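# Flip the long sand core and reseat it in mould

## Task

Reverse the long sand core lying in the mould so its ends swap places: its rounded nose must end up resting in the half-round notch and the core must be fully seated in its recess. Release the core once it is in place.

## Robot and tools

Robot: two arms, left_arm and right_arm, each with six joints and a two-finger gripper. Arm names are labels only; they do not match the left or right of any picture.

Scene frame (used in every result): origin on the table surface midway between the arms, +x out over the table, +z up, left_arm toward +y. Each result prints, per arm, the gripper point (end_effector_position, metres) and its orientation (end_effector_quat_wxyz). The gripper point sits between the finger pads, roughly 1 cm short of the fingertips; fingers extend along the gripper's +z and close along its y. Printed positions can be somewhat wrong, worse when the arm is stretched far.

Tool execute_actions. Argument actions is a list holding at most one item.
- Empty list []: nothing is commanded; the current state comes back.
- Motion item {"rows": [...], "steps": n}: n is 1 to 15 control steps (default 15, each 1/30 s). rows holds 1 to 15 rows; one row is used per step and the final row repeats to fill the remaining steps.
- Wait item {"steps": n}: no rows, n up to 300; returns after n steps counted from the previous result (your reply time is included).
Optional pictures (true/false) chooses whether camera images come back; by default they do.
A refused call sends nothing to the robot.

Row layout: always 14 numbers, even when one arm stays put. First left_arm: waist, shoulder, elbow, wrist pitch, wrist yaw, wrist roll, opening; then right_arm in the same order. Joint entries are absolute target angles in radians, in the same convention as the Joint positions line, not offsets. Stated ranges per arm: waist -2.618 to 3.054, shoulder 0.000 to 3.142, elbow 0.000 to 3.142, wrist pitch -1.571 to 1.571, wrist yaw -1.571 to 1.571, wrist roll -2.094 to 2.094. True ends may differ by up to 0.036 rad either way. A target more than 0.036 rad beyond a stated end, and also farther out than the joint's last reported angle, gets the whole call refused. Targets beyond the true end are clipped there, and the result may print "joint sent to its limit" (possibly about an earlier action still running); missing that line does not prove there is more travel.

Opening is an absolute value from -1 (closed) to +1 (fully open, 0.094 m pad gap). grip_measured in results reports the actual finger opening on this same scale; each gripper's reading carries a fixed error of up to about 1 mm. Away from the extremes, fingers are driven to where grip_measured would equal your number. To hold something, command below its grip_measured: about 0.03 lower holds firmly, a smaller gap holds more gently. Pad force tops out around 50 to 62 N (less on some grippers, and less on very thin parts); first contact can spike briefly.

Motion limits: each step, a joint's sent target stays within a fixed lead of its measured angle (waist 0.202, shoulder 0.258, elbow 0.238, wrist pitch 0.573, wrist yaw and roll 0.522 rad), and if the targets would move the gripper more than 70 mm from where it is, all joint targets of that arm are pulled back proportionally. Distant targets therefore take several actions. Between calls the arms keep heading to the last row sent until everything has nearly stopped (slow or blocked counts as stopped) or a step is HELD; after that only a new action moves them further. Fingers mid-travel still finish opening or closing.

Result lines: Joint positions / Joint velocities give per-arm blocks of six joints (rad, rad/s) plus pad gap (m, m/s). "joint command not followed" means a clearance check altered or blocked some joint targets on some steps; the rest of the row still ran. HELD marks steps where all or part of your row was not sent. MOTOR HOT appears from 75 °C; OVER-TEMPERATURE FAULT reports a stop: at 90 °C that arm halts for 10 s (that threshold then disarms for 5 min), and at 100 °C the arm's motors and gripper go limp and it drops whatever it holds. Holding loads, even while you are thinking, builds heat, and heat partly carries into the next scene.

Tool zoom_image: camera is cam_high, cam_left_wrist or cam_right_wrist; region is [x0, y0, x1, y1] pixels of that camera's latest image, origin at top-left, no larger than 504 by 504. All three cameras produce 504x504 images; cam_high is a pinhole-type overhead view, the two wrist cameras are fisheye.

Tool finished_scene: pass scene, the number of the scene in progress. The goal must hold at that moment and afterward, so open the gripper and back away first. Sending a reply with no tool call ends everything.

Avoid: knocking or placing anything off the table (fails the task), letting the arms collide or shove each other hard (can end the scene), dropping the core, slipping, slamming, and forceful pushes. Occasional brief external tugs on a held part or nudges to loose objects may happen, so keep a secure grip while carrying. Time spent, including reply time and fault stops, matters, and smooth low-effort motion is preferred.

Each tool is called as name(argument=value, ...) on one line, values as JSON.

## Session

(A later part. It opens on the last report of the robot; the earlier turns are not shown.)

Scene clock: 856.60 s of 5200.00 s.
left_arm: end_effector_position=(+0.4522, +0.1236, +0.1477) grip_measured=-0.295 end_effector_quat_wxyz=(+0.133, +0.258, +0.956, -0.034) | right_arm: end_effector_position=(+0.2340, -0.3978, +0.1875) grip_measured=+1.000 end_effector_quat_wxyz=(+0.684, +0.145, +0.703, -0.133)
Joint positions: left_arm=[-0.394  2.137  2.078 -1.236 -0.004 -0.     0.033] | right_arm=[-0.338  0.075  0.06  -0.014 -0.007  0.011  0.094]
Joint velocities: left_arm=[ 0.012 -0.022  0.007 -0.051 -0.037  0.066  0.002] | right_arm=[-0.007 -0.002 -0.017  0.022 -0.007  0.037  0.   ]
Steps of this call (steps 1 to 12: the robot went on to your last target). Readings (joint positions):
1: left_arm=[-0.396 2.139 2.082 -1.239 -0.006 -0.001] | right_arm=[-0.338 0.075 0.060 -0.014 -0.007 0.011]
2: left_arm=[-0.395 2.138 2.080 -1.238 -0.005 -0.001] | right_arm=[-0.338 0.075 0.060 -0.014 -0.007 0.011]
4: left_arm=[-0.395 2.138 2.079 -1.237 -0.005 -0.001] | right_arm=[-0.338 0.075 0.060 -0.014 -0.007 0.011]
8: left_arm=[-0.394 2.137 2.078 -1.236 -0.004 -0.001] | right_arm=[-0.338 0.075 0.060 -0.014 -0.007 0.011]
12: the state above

execute_actions(actions=[{"rows":[[-0.385,2.07,2.096,-1.177,0.002,0.004,-0.335,-0.35,0.05,0.05,0,0,0,1],[-0.383,2.074,2.099,-1.177,0,0.004,-0.335,-0.35,0.05,0.05,0,0,0,1],[-0.381,2.078,2.102,-1.177,0,0.004,-0.335,-0.35,0.05,0.05,0,0,0,1],[-0.38,2.082,2.104,-1.177,0,0.004,-0.335,-0.35,0.05,0.05,0,0,0,1],[-0.38,2.086,2.105,-1.177,0,0.004,-0.335,-0.35,0.05,0.05,0,0,0,1],[-0.38,2.09,2.105,-1.177,0,0.004,-0.335,-0.35,0.05,0.05,0,0,0,1],[-0.38,2.094,2.105,-1.177,0,0.004,-0.335,-0.35,0.05,0.05,0,0,0,1],[-0.38,2.098,2.105,-1.177,0,0.004,-0.335,-0.35,0.05,0.05,0,0,0,1],[-0.381,2.102,2.105,-1.177,0,0.004,-0.335,-0.35,0.05,0.05,0,0,0,1],[-0.382,2.106,2.105,-1.177,0,0.004,-0.335,-0.35,0.05,0.05,0,0,0,1],[-0.383,2.11,2.105,-1.18,0,0.004,-0.335,-0.35,0.05,0.05,0,0,0,1],[-0.384,2.114,2.105,-1.183,0,0.004,-0.335,-0.35,0.05,0.05,0,0,0,1],[-0.385,2.118,2.105,-1.186,0,0.004,-0.335,-0.35,0.05,0.05,0,0,0,1],[-0.386,2.122,2.105,-1.189,0,0.004,-0.335,-0.35,0.05,0.05,0,0,0,1],[-0.386,2.126,2.105,-1.192,0,0.004,-0.335,-0.35,0.05,0.05,0,0,0,1]],"steps":15}], pictures=false)

execute_actions(actions=[{"rows":[[-0.386,2.13,2.102,-1.196,0,0.002,-0.335,-0.35,0.05,0.05,0,0,0,1],[-0.386,2.134,2.099,-1.2,0,0.002,-0.335,-0.35,0.05,0.05,0,0,0,1],[-0.386,2.138,2.096,-1.204,0,0.002,-0.335,-0.35,0.05,0.05,0,0,0,1],[-0.386,2.142,2.093,-1.208,0,0.002,-0.335,-0.35,0.05,0.05,0,0,0,1],[-0.386,2.146,2.09,-1.212,0,0.002,-0.335,-0.35,0.05,0.05,0,0,0,1],[-0.386,2.15,2.087,-1.216,0,0.002,-0.335,-0.35,0.05,0.05,0,0,0,1],[-0.386,2.154,2.085,-1.22,0,0.002,-0.335,-0.35,0.05,0.05,0,0,0,1]],"steps":12}])

zoom_image(camera="cam_high", region=[300, 205, 365, 280])

Scene clock: 868.00 s of 5200.00 s.
left_arm: end_effector_position=(+0.4544, +0.1252, +0.1445) grip_measured=-0.295 end_effector_quat_wxyz=(+0.131, +0.256, +0.957, -0.034) | right_arm: end_effector_position=(+0.2340, -0.3978, +0.1875) grip_measured=+1.000 end_effector_quat_wxyz=(+0.684, +0.145, +0.703, -0.133)
Joint positions: left_arm=[-0.388  2.145  2.078 -1.232 -0.002 -0.     0.033] | right_arm=[-0.338  0.075  0.06  -0.014 -0.007  0.011  0.094]
Joint velocities: left_arm=[-0.012 -0.002 -0.012  0.081 -0.037 -0.066  0.   ] | right_arm=[ 0.012  0.012 -0.002 -0.095  0.022 -0.051  0.   ]
Steps of this call (steps 1 to 15: the robot went on to your last target; steps 16 to 90: nothing new was sent; then 7.90 s passed at rest; steps 91 to 105: all 15 steps of this action). Readings (joint positions):
91: left_arm=[-0.394 2.137 2.078 -1.236 -0.004 -0.000] | right_arm=[-0.338 0.075 0.060 -0.014 -0.007 0.011]
92: left_arm=[-0.394 2.137 2.078 -1.236 -0.004 -0.000] | right_arm=[-0.338 0.075 0.060 -0.014 -0.007 0.011]
94: left_arm=[-0.394 2.137 2.078 -1.236 -0.004 -0.000] | right_arm=[-0.338 0.075 0.060 -0.014 -0.007 0.011]
98: left_arm=[-0.390 2.137 2.078 -1.236 -0.003 -0.000] | right_arm=[-0.338 0.075 0.060 -0.014 -0.007 0.011]
105: the state above

Scene clock: 868.40 s of 5200.00 s.
left_arm: end_effector_position=(+0.4545, +0.1252, +0.1438) grip_measured=-0.295 end_effector_quat_wxyz=(+0.130, +0.256, +0.957, -0.034) | right_arm: end_effector_position=(+0.2340, -0.3978, +0.1875) grip_measured=+1.000 end_effector_quat_wxyz=(+0.684, +0.145, +0.703, -0.133)
Joint positions: left_arm=[-0.388  2.146  2.078 -1.232 -0.002 -0.     0.033] | right_arm=[-0.338  0.075  0.06  -0.014 -0.007  0.011  0.094]
Joint velocities: left_arm=[-0.007 -0.017 -0.012 -0.022  0.007 -0.066  0.   ] | right_arm=[-0.007  0.002 -0.007 -0.066 -0.037 -0.007  0.   ]
Steps of this call (steps 1 to 12: all 12 steps of this action). Readings (joint positions):
1: left_arm=[-0.388 2.145 2.078 -1.232 -0.002 -0.000] | right_arm=[-0.338 0.075 0.060 -0.014 -0.007 0.011]
2: left_arm=[-0.388 2.145 2.078 -1.232 -0.002 -0.000] | right_arm=[-0.338 0.075 0.060 -0.014 -0.007 0.011]
4: left_arm=[-0.388 2.146 2.078 -1.232 -0.002 -0.000] | right_arm=[-0.338 0.075 0.060 -0.014 -0.007 0.011]
8: left_arm=[-0.388 2.146 2.078 -1.232 -0.002 -0.000] | right_arm=[-0.338 0.075 0.060 -0.014 -0.007 0.011]
12: the state above

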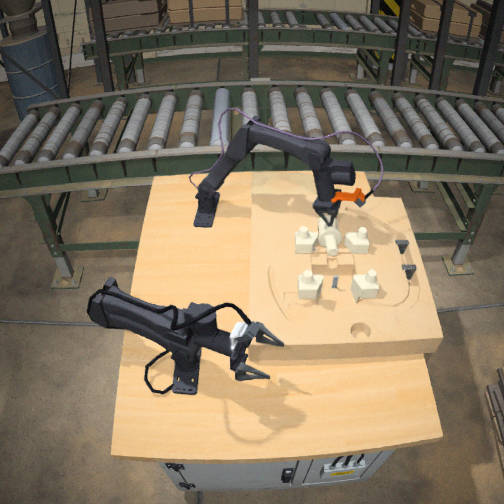

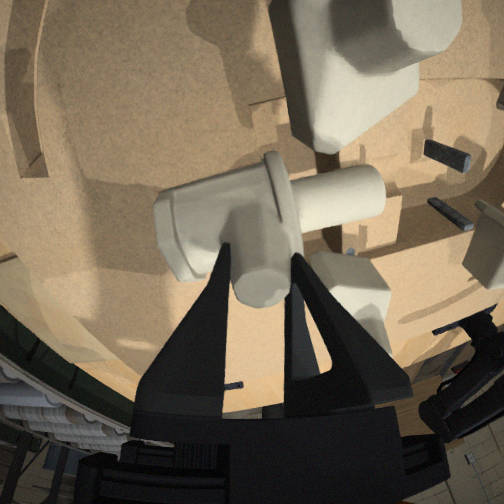

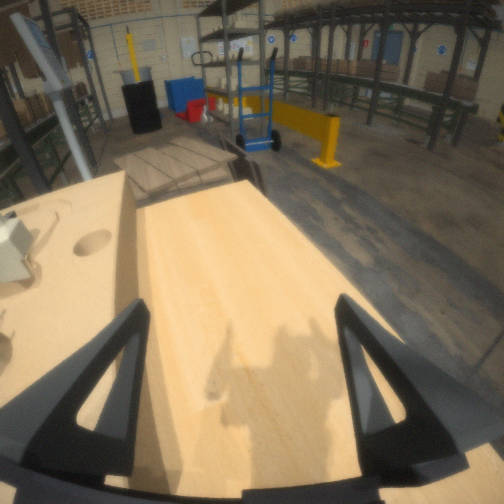

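Region (300, 205, 365, 280) of cam_high's 504x504 image, scaled by 6.720, with more detail than that image has; it fills the left 437 columns of this view, and the rest is white.

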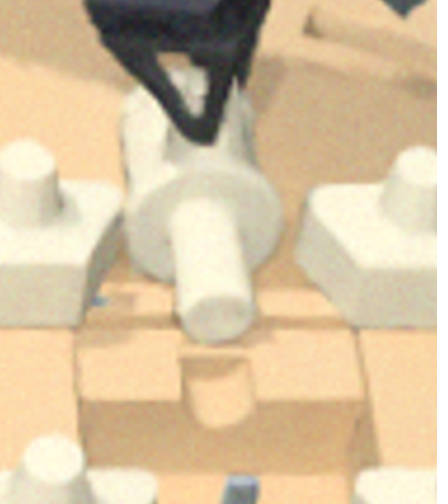

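Seated at the same depth. Release and lift.

execute_actions(actions=[{"rows":[[-0.388,2.148,2.087,-1.22,0,0,-0.32,-0.35,0.05,0.05,0,0,0,1],[-0.388,2.143,2.088,-1.22,0,0,-0.305,-0.35,0.05,0.05,0,0,0,1],[-0.388,2.138,2.088,-1.22,0,0,-0.29,-0.35,0.05,0.05,0,0,0,1],[-0.388,2.135,2.088,-1.22,0,0,-0.275,-0.35,0.05,0.05,0,0,0,1],[-0.388,2.135,2.088,-1.22,0,0,-0.26,-0.35,0.05,0.05,0,0,0,1],[-0.388,2.135,2.088,-1.22,0,0,-0.24,-0.35,0.05,0.05,0,0,0,1],[-0.388,2.135,2.088,-1.22,0,0,-0.2,-0.35,0.05,0.05,0,0,0,1],[-0.388,2.135,2.088,-1.22,0,0,-0.15,-0.35,0.05,0.05,0,0,0,1],[-0.388,2.135,2.088,-1.22,0,0,-0.1,-0.35,0.05,0.05,0,0,0,1],[-0.388,2.13,2.088,-1.22,0,0,-0.05,-0.35,0.05,0.05,0,0,0,1],[-0.388,2.122,2.088,-1.225,0,0,0,-0.35,0.05,0.05,0,0,0,1],[-0.388,2.112,2.088,-1.23,0,0,0.05,-0.35,0.05,0.05,0,0,0,1],[-0.388,2.1,2.088,-1.236,0,0,0.1,-0.35,0.05,0.05,0,0,0,1],[-0.388,2.087,2.088,-1.243,0,0,0.15,-0.35,0.05,0.05,0,0,0,1],[-0.388,2.073,2.088,-1.25,0,0,0.15,-0.35,0.05,0.05,0,0,0,1]],"steps":15}], pictures=false)

execute_actions(actions=[{"rows":[[-0.388,2.059,2.088,-1.257,0,0,0.15,-0.35,0.05,0.05,0,0,0,1],[-0.388,2.045,2.088,-1.264,0,0,0.15,-0.35,0.05,0.05,0,0,0,1],[-0.388,2.031,2.088,-1.271,0,0,0.15,-0.35,0.05,0.05,0,0,0,1],[-0.388,2.018,2.088,-1.278,0,0,0.15,-0.35,0.05,0.05,0,0,0,1],[-0.388,2.007,2.088,-1.284,0,0,0.15,-0.35,0.05,0.05,0,0,0,1],[-0.388,1.998,2.088,-1.289,0,0,0.15,-0.35,0.05,0.05,0,0,0,1],[-0.388,1.992,2.088,-1.293,0,0,0.15,-0.35,0.05,0.05,0,0,0,1],[-0.388,1.99,2.088,-1.295,0,0,0.15,-0.35,0.05,0.05,0,0,0,1]],"steps":15}])

zoom_image(camera="cam_high", region=[300, 205, 365, 280])

zoom_image(camera="cam_left_wrist", region=[150, 70, 400, 260])

Scene clock: 881.33 s of 5200.00 s.
left_arm: end_effector_position=(+0.4533, +0.1242, +0.1478) grip_measured=+0.142 end_effector_quat_wxyz=(+0.133, +0.256, +0.957, -0.038) | right_arm: end_effector_position=(+0.2340, -0.3978, +0.1875) grip_measured=+1.000 end_effector_quat_wxyz=(+0.684, +0.145, +0.703, -0.133)
Joint positions: left_arm=[-0.389  2.138  2.078 -1.234  0.005 -0.     0.054] | right_arm=[-0.338  0.075  0.06  -0.014 -0.007  0.011  0.094]
Joint velocities: left_arm=[-0.012 -0.144 -0.017 -0.081 -0.037 -0.022  0.012] | right_arm=[-0.027 -0.007  0.017 -0.022  0.007 -0.066  0.   ]
Steps of this call (steps 1 to 15: the robot went on to your last target; steps 16 to 90: nothing new was sent; then 9.43 s passed at rest; steps 91 to 105: all 15 steps of this action). Readings (joint positions):
91: left_arm=[-0.388 2.146 2.078 -1.232 -0.002 -0.000] | right_arm=[-0.338 0.075 0.060 -0.014 -0.007 0.011]
92: left_arm=[-0.388 2.146 2.078 -1.232 -0.002 -0.000] | right_arm=[-0.338 0.075 0.060 -0.014 -0.007 0.011]
94: left_arm=[-0.388 2.146 2.078 -1.232 -0.002 -0.000] | right_arm=[-0.338 0.075 0.060 -0.014 -0.007 0.011]
98: left_arm=[-0.388 2.146 2.078 -1.232 0.005 -0.000] | right_arm=[-0.338 0.075 0.060 -0.014 -0.007 0.011]
105: the state above

Scene clock: 881.83 s of 5200.00 s.
left_arm: end_effector_position=(+0.4368, +0.1338, +0.2077) grip_measured=+0.148 end_effector_quat_wxyz=(+0.179, +0.254, +0.949, -0.050) | right_arm: end_effector_position=(+0.2340, -0.3978, +0.1875) grip_measured=+1.000 end_effector_quat_wxyz=(+0.684, +0.145, +0.703, -0.133)
Joint positions: left_arm=[-0.389  1.996  2.078 -1.279  0.005 -0.     0.054] | right_arm=[-0.338  0.075  0.06  -0.014 -0.007  0.011  0.094]
Joint velocities: left_arm=[-0.002  0.002  0.017 -0.081  0.022  0.066 -0.   ] | right_arm=[ 0.002 -0.012 -0.007 -0.022 -0.051 -0.037  0.   ]
Steps of this call (steps 1 to 15: all 15 steps of this action). Readings (joint positions):
1: left_arm=[-0.389 2.130 2.078 -1.236 0.005 -0.000] | right_arm=[-0.338 0.075 0.060 -0.014 -0.007 0.011]
2: left_arm=[-0.389 2.119 2.078 -1.239 0.005 -0.000] | right_arm=[-0.338 0.075 0.060 -0.014 -0.007 0.011]
4: left_arm=[-0.389 2.090 2.078 -1.247 0.005 -0.000] | right_arm=[-0.338 0.075 0.060 -0.014 -0.007 0.011]
8: left_arm=[-0.389 2.023 2.078 -1.264 0.005 -0.000] | right_arm=[-0.338 0.075 0.060 -0.014 -0.007 0.011]
15: the state above

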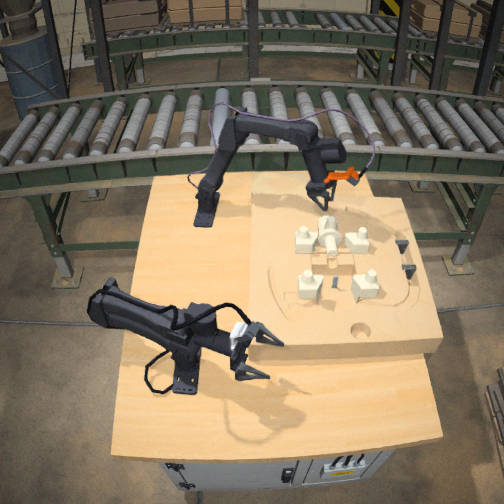

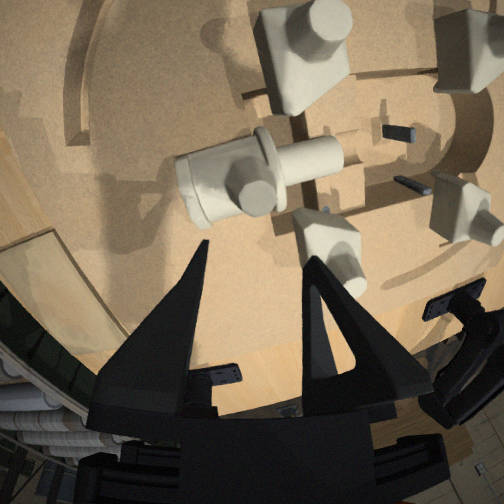

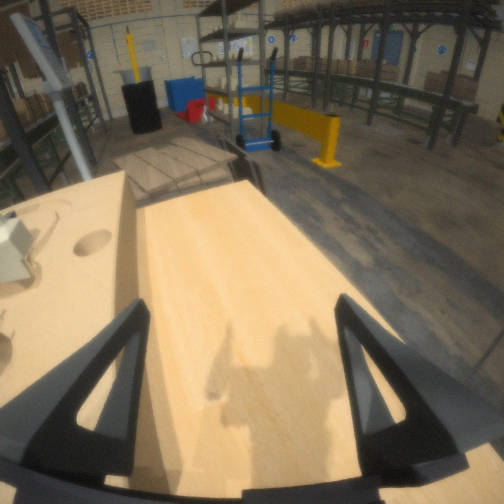

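Region (300, 205, 365, 280) of cam_high's 504x504 image, scaled by 6.720, with more detail than that image has; it fills the left 437 columns of this view, and the rest is white.

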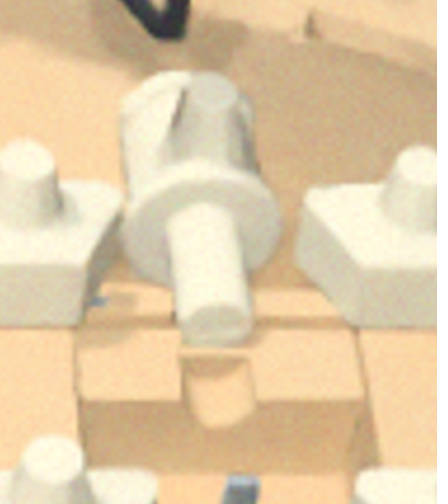

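Region (150, 70, 400, 260) of cam_left_wrist's 504x504 image, scaled by 2.016, with more detail than that image has; it fills the top 383 rows of this view, and the rest is white.

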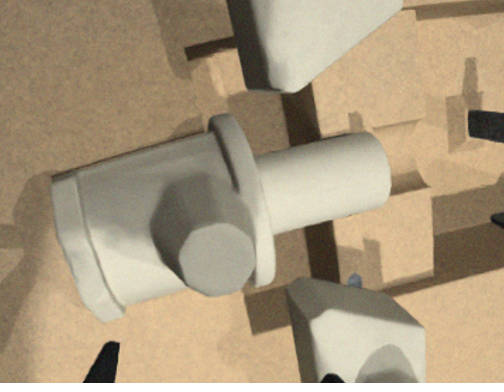

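execute_actions(actions=[{"rows":[[-0.391,1.995,2.088,-1.285,0,0,0.0,-0.35,0.05,0.05,0,0,0,1],[-0.394,2.003,2.088,-1.275,0,0,-0.15,-0.35,0.05,0.05,0,0,0,1],[-0.397,2.012,2.088,-1.265,0,0,-0.3,-0.35,0.05,0.05,0,0,0,1],[-0.4,2.022,2.088,-1.255,0,0,-0.45,-0.35,0.05,0.05,0,0,0,1],[-0.401,2.032,2.088,-1.245,0,0,-0.6,-0.35,0.05,0.05,0,0,0,1],[-0.402,2.042,2.088,-1.235,0,0,-0.75,-0.35,0.05,0.05,0,0,0,1],[-0.402,2.051,2.088,-1.228,0,0,-0.85,-0.35,0.05,0.05,0,0,0,1],[-0.402,2.059,2.088,-1.222,0,0,-0.9,-0.35,0.05,0.05,0,0,0,1],[-0.402,2.066,2.088,-1.218,0,0,-0.9,-0.35,0.05,0.05,0,0,0,1],[-0.402,2.072,2.088,-1.215,0,0,-0.9,-0.35,0.05,0.05,0,0,0,1],[-0.402,2.077,2.088,-1.215,0,0,-0.9,-0.35,0.05,0.05,0,0,0,1],[-0.402,2.081,2.088,-1.215,0,0,-0.9,-0.35,0.05,0.05,0,0,0,1],[-0.402,2.084,2.088,-1.215,0,0,-0.9,-0.35,0.05,0.05,0,0,0,1],[-0.402,2.086,2.088,-1.215,0,0,-0.9,-0.35,0.05,0.05,0,0,0,1],[-0.402,2.087,2.088,-1.215,0,0,-0.9,-0.35,0.05,0.05,0,0,0,1]],"steps":15}], pictures=false)

execute_actions(actions=[{"steps":8}])

Scene clock: 892.50 s of 5200.00 s.
left_arm: end_effector_position=(+0.4483, +0.1242, +0.1671) grip_measured=-0.898 end_effector_quat_wxyz=(+0.149, +0.258, +0.954, -0.043) | right_arm: end_effector_position=(+0.2340, -0.3978, +0.1875) grip_measured=+1.000 end_effector_quat_wxyz=(+0.684, +0.145, +0.703, -0.133)
Joint positions: left_arm=[-0.394  2.093  2.078 -1.245  0.005 -0.     0.005] | right_arm=[-0.338  0.075  0.06  -0.014 -0.007  0.011  0.094]
Joint velocities: left_arm=[ 0.002  0.125  0.007  0.037  0.007 -0.081  0.001] | right_arm=[-0.002  0.002 -0.007  0.051  0.081  0.051  0.   ]
Steps of this call (steps 1 to 15: the robot went on to your last target; steps 16 to 90: nothing new was sent; then 7.17 s passed at rest; steps 91 to 105: all 15 steps of this action). Readings (joint positions):
91: left_arm=[-0.389 1.996 2.078 -1.284 0.005 -0.000] | right_arm=[-0.338 0.075 0.060 -0.014 -0.007 0.011]
92: left_arm=[-0.389 1.996 2.078 -1.284 0.005 -0.000] | right_arm=[-0.338 0.075 0.060 -0.014 -0.007 0.011]
94: left_arm=[-0.389 1.999 2.078 -1.283 0.005 -0.000] | right_arm=[-0.338 0.075 0.060 -0.014 -0.007 0.011]
98: left_arm=[-0.391 2.027 2.078 -1.267 0.005 -0.000] | right_arm=[-0.338 0.075 0.060 -0.014 -0.007 0.011]
105: the state above

Scene clock: 892.77 s of 5200.00 s.
left_arm: end_effector_position=(+0.4497, +0.1234, +0.1671) grip_measured=-0.899 end_effector_quat_wxyz=(+0.151, +0.258, +0.953, -0.044) | right_arm: end_effector_position=(+0.2340, -0.3978, +0.1875) grip_measured=+1.000 end_effector_quat_wxyz=(+0.684, +0.145, +0.703, -0.133)
Joint positions: left_arm=[-0.394  2.094  2.078 -1.238  0.005 -0.     0.005] | right_arm=[-0.338  0.075  0.06  -0.014 -0.007  0.011  0.094]
Joint velocities: left_arm=[ 0.007  0.012 -0.017  0.007  0.007  0.051 -0.001] | right_arm=[-0.007  0.002 -0.007 -0.022  0.125 -0.037  0.   ]
Steps of this call (steps 1 to 8: the robot went on to your last target). Readings (joint positions):
1: left_arm=[-0.394 2.094 2.078 -1.244 0.005 -0.000] | right_arm=[-0.338 0.075 0.060 -0.014 -0.007 0.011]
2: left_arm=[-0.394 2.094 2.078 -1.242 0.005 -0.000] | right_arm=[-0.338 0.075 0.060 -0.014 -0.007 0.011]
4: left_arm=[-0.394 2.094 2.078 -1.240 0.005 -0.000] | right_arm=[-0.338 0.075 0.060 -0.014 -0.007 0.011]
8: the state above

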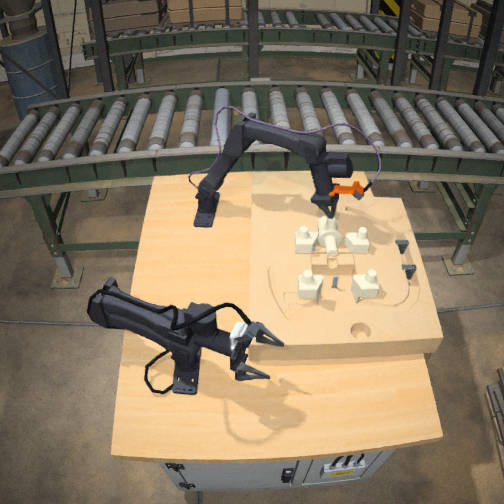

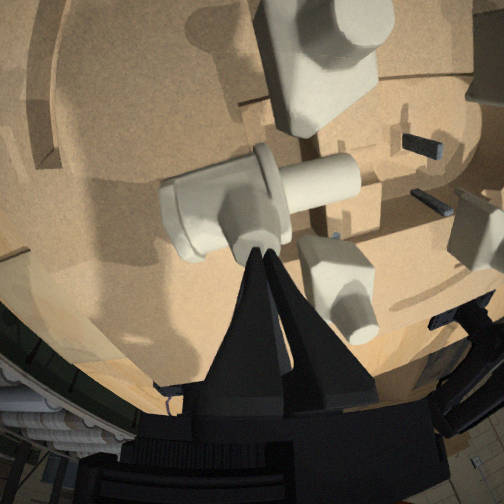

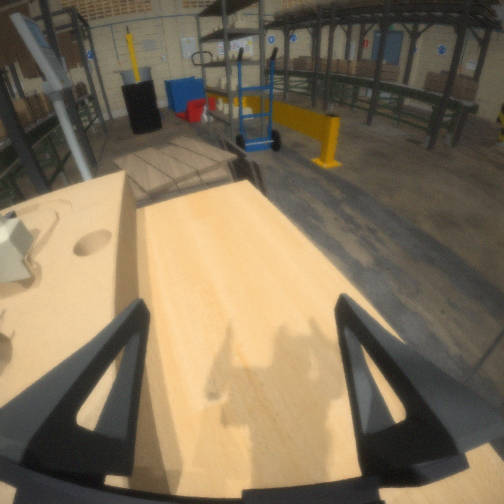

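execute_actions(actions=[{"rows":[[-0.396,2.092,2.085,-1.225,0,0,-0.9,-0.35,0.05,0.05,0,0,0,1],[-0.396,2.097,2.082,-1.23,0,0,-0.9,-0.35,0.05,0.05,0,0,0,1],[-0.396,2.101,2.08,-1.235,0,0,-0.9,-0.35,0.05,0.05,0,0,0,1],[-0.396,2.105,2.078,-1.238,0,0,-0.9,-0.35,0.05,0.05,0,0,0,1],[-0.396,2.109,2.076,-1.24,0,0,-0.9,-0.35,0.05,0.05,0,0,0,1],[-0.396,2.113,2.074,-1.242,0,0,-0.9,-0.35,0.05,0.05,0,0,0,1],[-0.396,2.117,2.072,-1.244,0,0,-0.9,-0.35,0.05,0.05,0,0,0,1],[-0.396,2.122,2.07,-1.246,0,0,-0.9,-0.35,0.05,0.05,0,0,0,1],[-0.396,2.127,2.068,-1.248,0,0,-0.9,-0.35,0.05,0.05,0,0,0,1],[-0.396,2.132,2.066,-1.25,0,0,-0.9,-0.35,0.05,0.05,0,0,0,1],[-0.396,2.138,2.064,-1.252,0,0,-0.9,-0.35,0.05,0.05,0,0,0,1],[-0.396,2.144,2.062,-1.254,0,0,-0.9,-0.35,0.05,0.05,0,0,0,1],[-0.396,2.15,2.06,-1.256,0,0,-0.9,-0.35,0.05,0.05,0,0,0,1],[-0.396,2.155,2.058,-1.258,0,0,-0.9,-0.35,0.05,0.05,0,0,0,1],[-0.396,2.16,2.056,-1.26,0,0,-0.9,-0.35,0.05,0.05,0,0,0,1]],"steps":15}], pictures=false)

execute_actions(actions=[{"steps":8}])

zoom_image(camera="cam_high", region=[300, 205, 365, 280])

Scene clock: 901.30 s of 5200.00 s.
left_arm: end_effector_position=(+0.4499, +0.1233, +0.1648) grip_measured=-0.899 end_effector_quat_wxyz=(+0.149, +0.258, +0.954, -0.043) | right_arm: end_effector_position=(+0.2340, -0.3978, +0.1875) grip_measured=+1.000 end_effector_quat_wxyz=(+0.684, +0.145, +0.703, -0.133)
Joint positions: left_arm=[-0.394  2.099  2.078 -1.238  0.005 -0.     0.005] | right_arm=[-0.338  0.075  0.06  -0.014 -0.007  0.011  0.094]
Joint velocities: left_arm=[-0.002 -0.017 -0.002 -0.007 -0.007 -0.007 -0.002] | right_arm=[ 0.007  0.007 -0.022  0.007  0.051 -0.051  0.   ]
Steps of this call (steps 1 to 15: the robot went on to your last target; steps 16 to 90: nothing new was sent; then 5.03 s passed at rest; steps 91 to 105: all 15 steps of this action). Readings (joint positions):
91: left_arm=[-0.394 2.094 2.078 -1.237 0.005 -0.000] | right_arm=[-0.338 0.075 0.060 -0.014 -0.007 0.011]
92: left_arm=[-0.394 2.094 2.078 -1.237 0.005 -0.000] | right_arm=[-0.338 0.075 0.060 -0.014 -0.007 0.011]
94: left_arm=[-0.394 2.094 2.078 -1.237 0.005 -0.000] | right_arm=[-0.338 0.075 0.060 -0.014 -0.007 0.011]
98: left_arm=[-0.394 2.097 2.078 -1.237 0.005 -0.000] | right_arm=[-0.338 0.075 0.060 -0.014 -0.007 0.011]
105: the state above

Scene clock: 901.57 s of 5200.00 s.
left_arm: end_effector_position=(+0.4499, +0.1233, +0.1648) grip_measured=-0.899 end_effector_quat_wxyz=(+0.149, +0.258, +0.954, -0.043) | right_arm: end_effector_position=(+0.2340, -0.3978, +0.1875) grip_measured=+1.000 end_effector_quat_wxyz=(+0.684, +0.145, +0.703, -0.133)
Joint positions: left_arm=[-0.394  2.099  2.078 -1.238  0.005 -0.     0.005] | right_arm=[-0.338  0.075  0.06  -0.014 -0.007  0.011  0.094]
Joint velocities: left_arm=[-0.017  0.007 -0.002 -0.037 -0.051  0.022 -0.   ] | right_arm=[-0.007 -0.012 -0.002  0.007 -0.007  0.037  0.   ]
Steps of this call (steps 1 to 8: the robot went on to your last target). Readings (joint positions):
1: left_arm=[-0.394 2.099 2.078 -1.238 0.005 -0.000] | right_arm=[-0.338 0.075 0.060 -0.014 -0.007 0.011]
2: left_arm=[-0.394 2.099 2.078 -1.238 0.005 -0.000] | right_arm=[-0.338 0.075 0.060 -0.014 -0.007 0.011]
4: left_arm=[-0.394 2.099 2.078 -1.238 0.005 -0.000] | right_arm=[-0.338 0.075 0.060 -0.014 -0.007 0.011]
8: the state above

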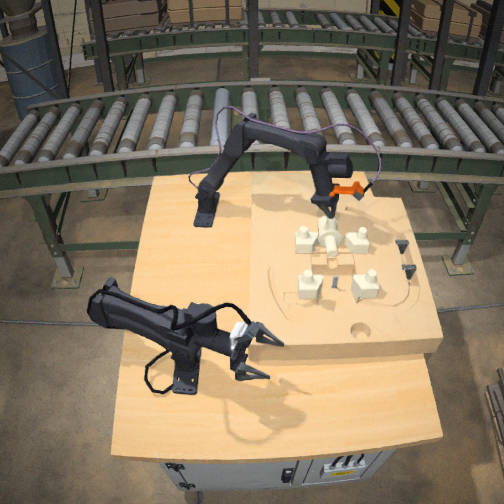

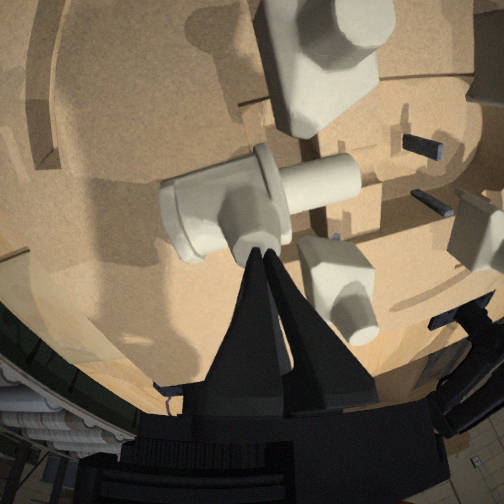

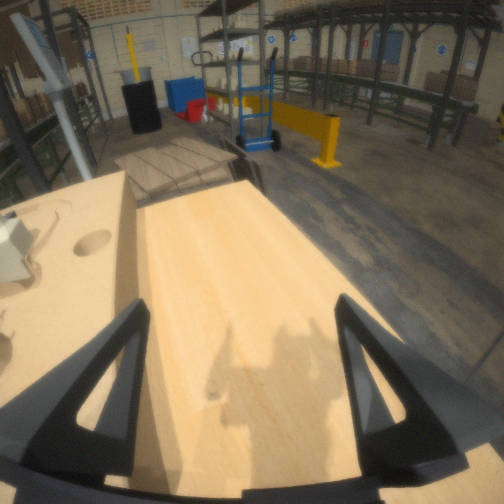

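Region (300, 205, 365, 280) of cam_high's 504x504 image, scaled by 6.720, with more detail than that image has; it fills the left 437 columns of this view, and the rest is white.

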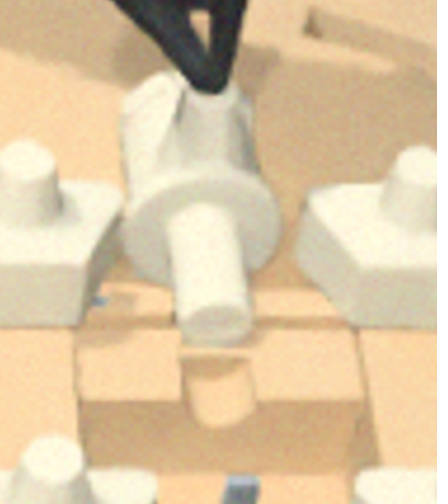

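execute_actions(actions=[{"rows":[[-0.394,2.145,2.062,-1.255,0,0,-0.9,-0.35,0.05,0.05,0,0,0,1],[-0.394,2.13,2.068,-1.25,0,0,-0.9,-0.35,0.05,0.05,0,0,0,1],[-0.394,2.115,2.074,-1.245,0,0,-0.9,-0.35,0.05,0.05,0,0,0,1],[-0.394,2.1,2.08,-1.24,0,0,-0.9,-0.35,0.05,0.05,0,0,0,1],[-0.394,2.085,2.085,-1.24,0,0,-0.9,-0.35,0.05,0.05,0,0,0,1],[-0.394,2.07,2.085,-1.24,0,0,-0.9,-0.35,0.05,0.05,0,0,0,1],[-0.394,2.055,2.085,-1.245,0,0,-0.8,-0.35,0.05,0.05,0,0,0,1],[-0.394,2.04,2.085,-1.25,0,0,-0.7,-0.35,0.05,0.05,0,0,0,1],[-0.394,2.025,2.085,-1.26,0,0,-0.55,-0.35,0.05,0.05,0,0,0,1],[-0.394,2.01,2.085,-1.27,0,0,-0.4,-0.35,0.05,0.05,0,0,0,1],[-0.394,1.995,2.085,-1.28,0,0,-0.2,-0.35,0.05,0.05,0,0,0,1],[-0.394,1.982,2.085,-1.29,0,0,0,-0.35,0.05,0.05,0,0,0,1],[-0.394,1.972,2.085,-1.3,0,0,0.2,-0.35,0.05,0.05,0,0,0,1],[-0.394,1.965,2.085,-1.305,0,0,0.4,-0.35,0.05,0.05,0,0,0,1],[-0.394,1.96,2.085,-1.31,0,0,0.5,-0.35,0.05,0.05,0,0,0,1]],"steps":15}], pictures=false)

execute_actions(actions=[{"steps":10}])

zoom_image(camera="cam_high", region=[308, 210, 358, 270])

Scene clock: 909.53 s of 5200.00 s.
left_arm: end_effector_position=(+0.4380, +0.1302, +0.2025) grip_measured=+0.429 end_effector_quat_wxyz=(+0.176, +0.257, +0.949, -0.050) | right_arm: end_effector_position=(+0.2340, -0.3978, +0.1875) grip_measured=+1.000 end_effector_quat_wxyz=(+0.684, +0.145, +0.703, -0.133)
Joint positions: left_arm=[-0.394  2.009  2.078 -1.272  0.005 -0.     0.067] | right_arm=[-0.338  0.075  0.06  -0.014 -0.007  0.011  0.094]
Joint velocities: left_arm=[ 0.002 -0.466 -0.007 -0.154  0.007  0.037  0.14 ] | right_arm=[-0.017 -0.017 -0.002  0.066 -0.007  0.022  0.   ]
Steps of this call (steps 1 to 15: the robot went on to your last target; steps 16 to 90: nothing new was sent; then 4.47 s passed at rest; steps 91 to 105: all 15 steps of this action). Readings (joint positions):
91: left_arm=[-0.394 2.099 2.078 -1.238 0.005 -0.000] | right_arm=[-0.338 0.075 0.060 -0.014 -0.007 0.011]
92: left_arm=[-0.394 2.099 2.078 -1.238 0.005 -0.000] | right_arm=[-0.338 0.075 0.060 -0.014 -0.007 0.011]
94: left_arm=[-0.394 2.098 2.078 -1.238 0.005 -0.000] | right_arm=[-0.338 0.075 0.060 -0.014 -0.007 0.011]
98: left_arm=[-0.394 2.092 2.078 -1.238 0.005 -0.000] | right_arm=[-0.338 0.075 0.060 -0.014 -0.007 0.011]
105: the state above

Scene clock: 909.87 s of 5200.00 s.
left_arm: end_effector_position=(+0.4298, +0.1350, +0.2191) grip_measured=+0.498 end_effector_quat_wxyz=(+0.185, +0.257, +0.947, -0.053) | right_arm: end_effector_position=(+0.2340, -0.3978, +0.1875) grip_measured=+1.000 end_effector_quat_wxyz=(+0.684, +0.145, +0.703, -0.133)
Joint positions: left_arm=[-0.394  1.966  2.078 -1.296  0.005 -0.     0.07 ] | right_arm=[-0.338  0.075  0.06  -0.014 -0.007  0.011  0.094]
Joint velocities: left_arm=[ 0.002 -0.002 -0.007  0.037  0.007  0.007 -0.001] | right_arm=[-0.002  0.007  0.012 -0.022 -0.037  0.037  0.   ]
Steps of this call (steps 1 to 10: the robot went on to your last target). Readings (joint positions):
1: left_arm=[-0.394 1.994 2.078 -1.277 0.005 -0.000] | right_arm=[-0.338 0.075 0.060 -0.014 -0.007 0.011]
2: left_arm=[-0.394 1.982 2.078 -1.281 0.005 -0.000] | right_arm=[-0.338 0.075 0.060 -0.014 -0.007 0.011]
4: left_arm=[-0.394 1.967 2.078 -1.286 0.005 -0.000] | right_arm=[-0.338 0.075 0.060 -0.014 -0.007 0.011]
8: left_arm=[-0.394 1.966 2.078 -1.294 0.005 -0.000] | right_arm=[-0.338 0.075 0.060 -0.014 -0.007 0.011]
10: the state above

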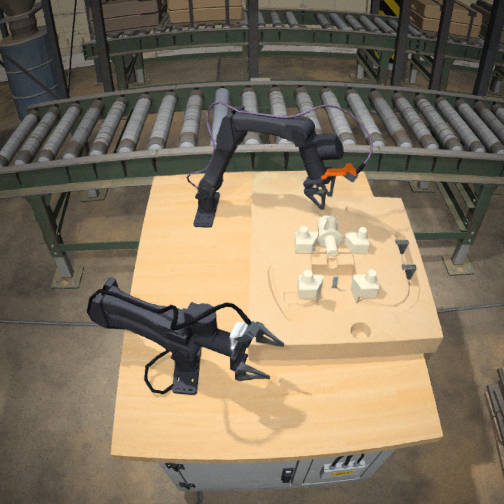

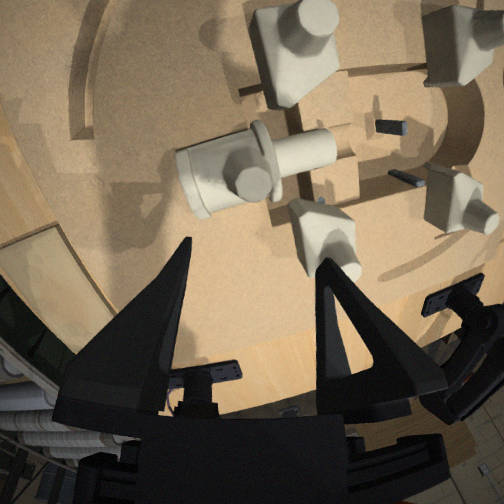

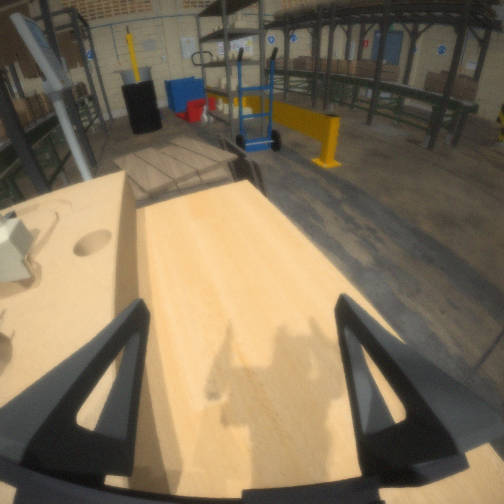

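Region (308, 210, 358, 270) of cam_high's 504x504 image, scaled by 8.400, with more detail than that image has.

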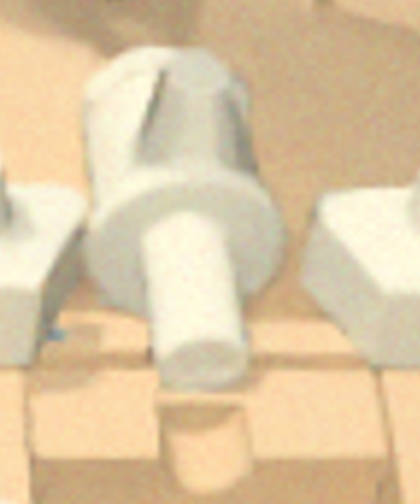

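finished_scene(scene=1)

The scene is finished: the task was done.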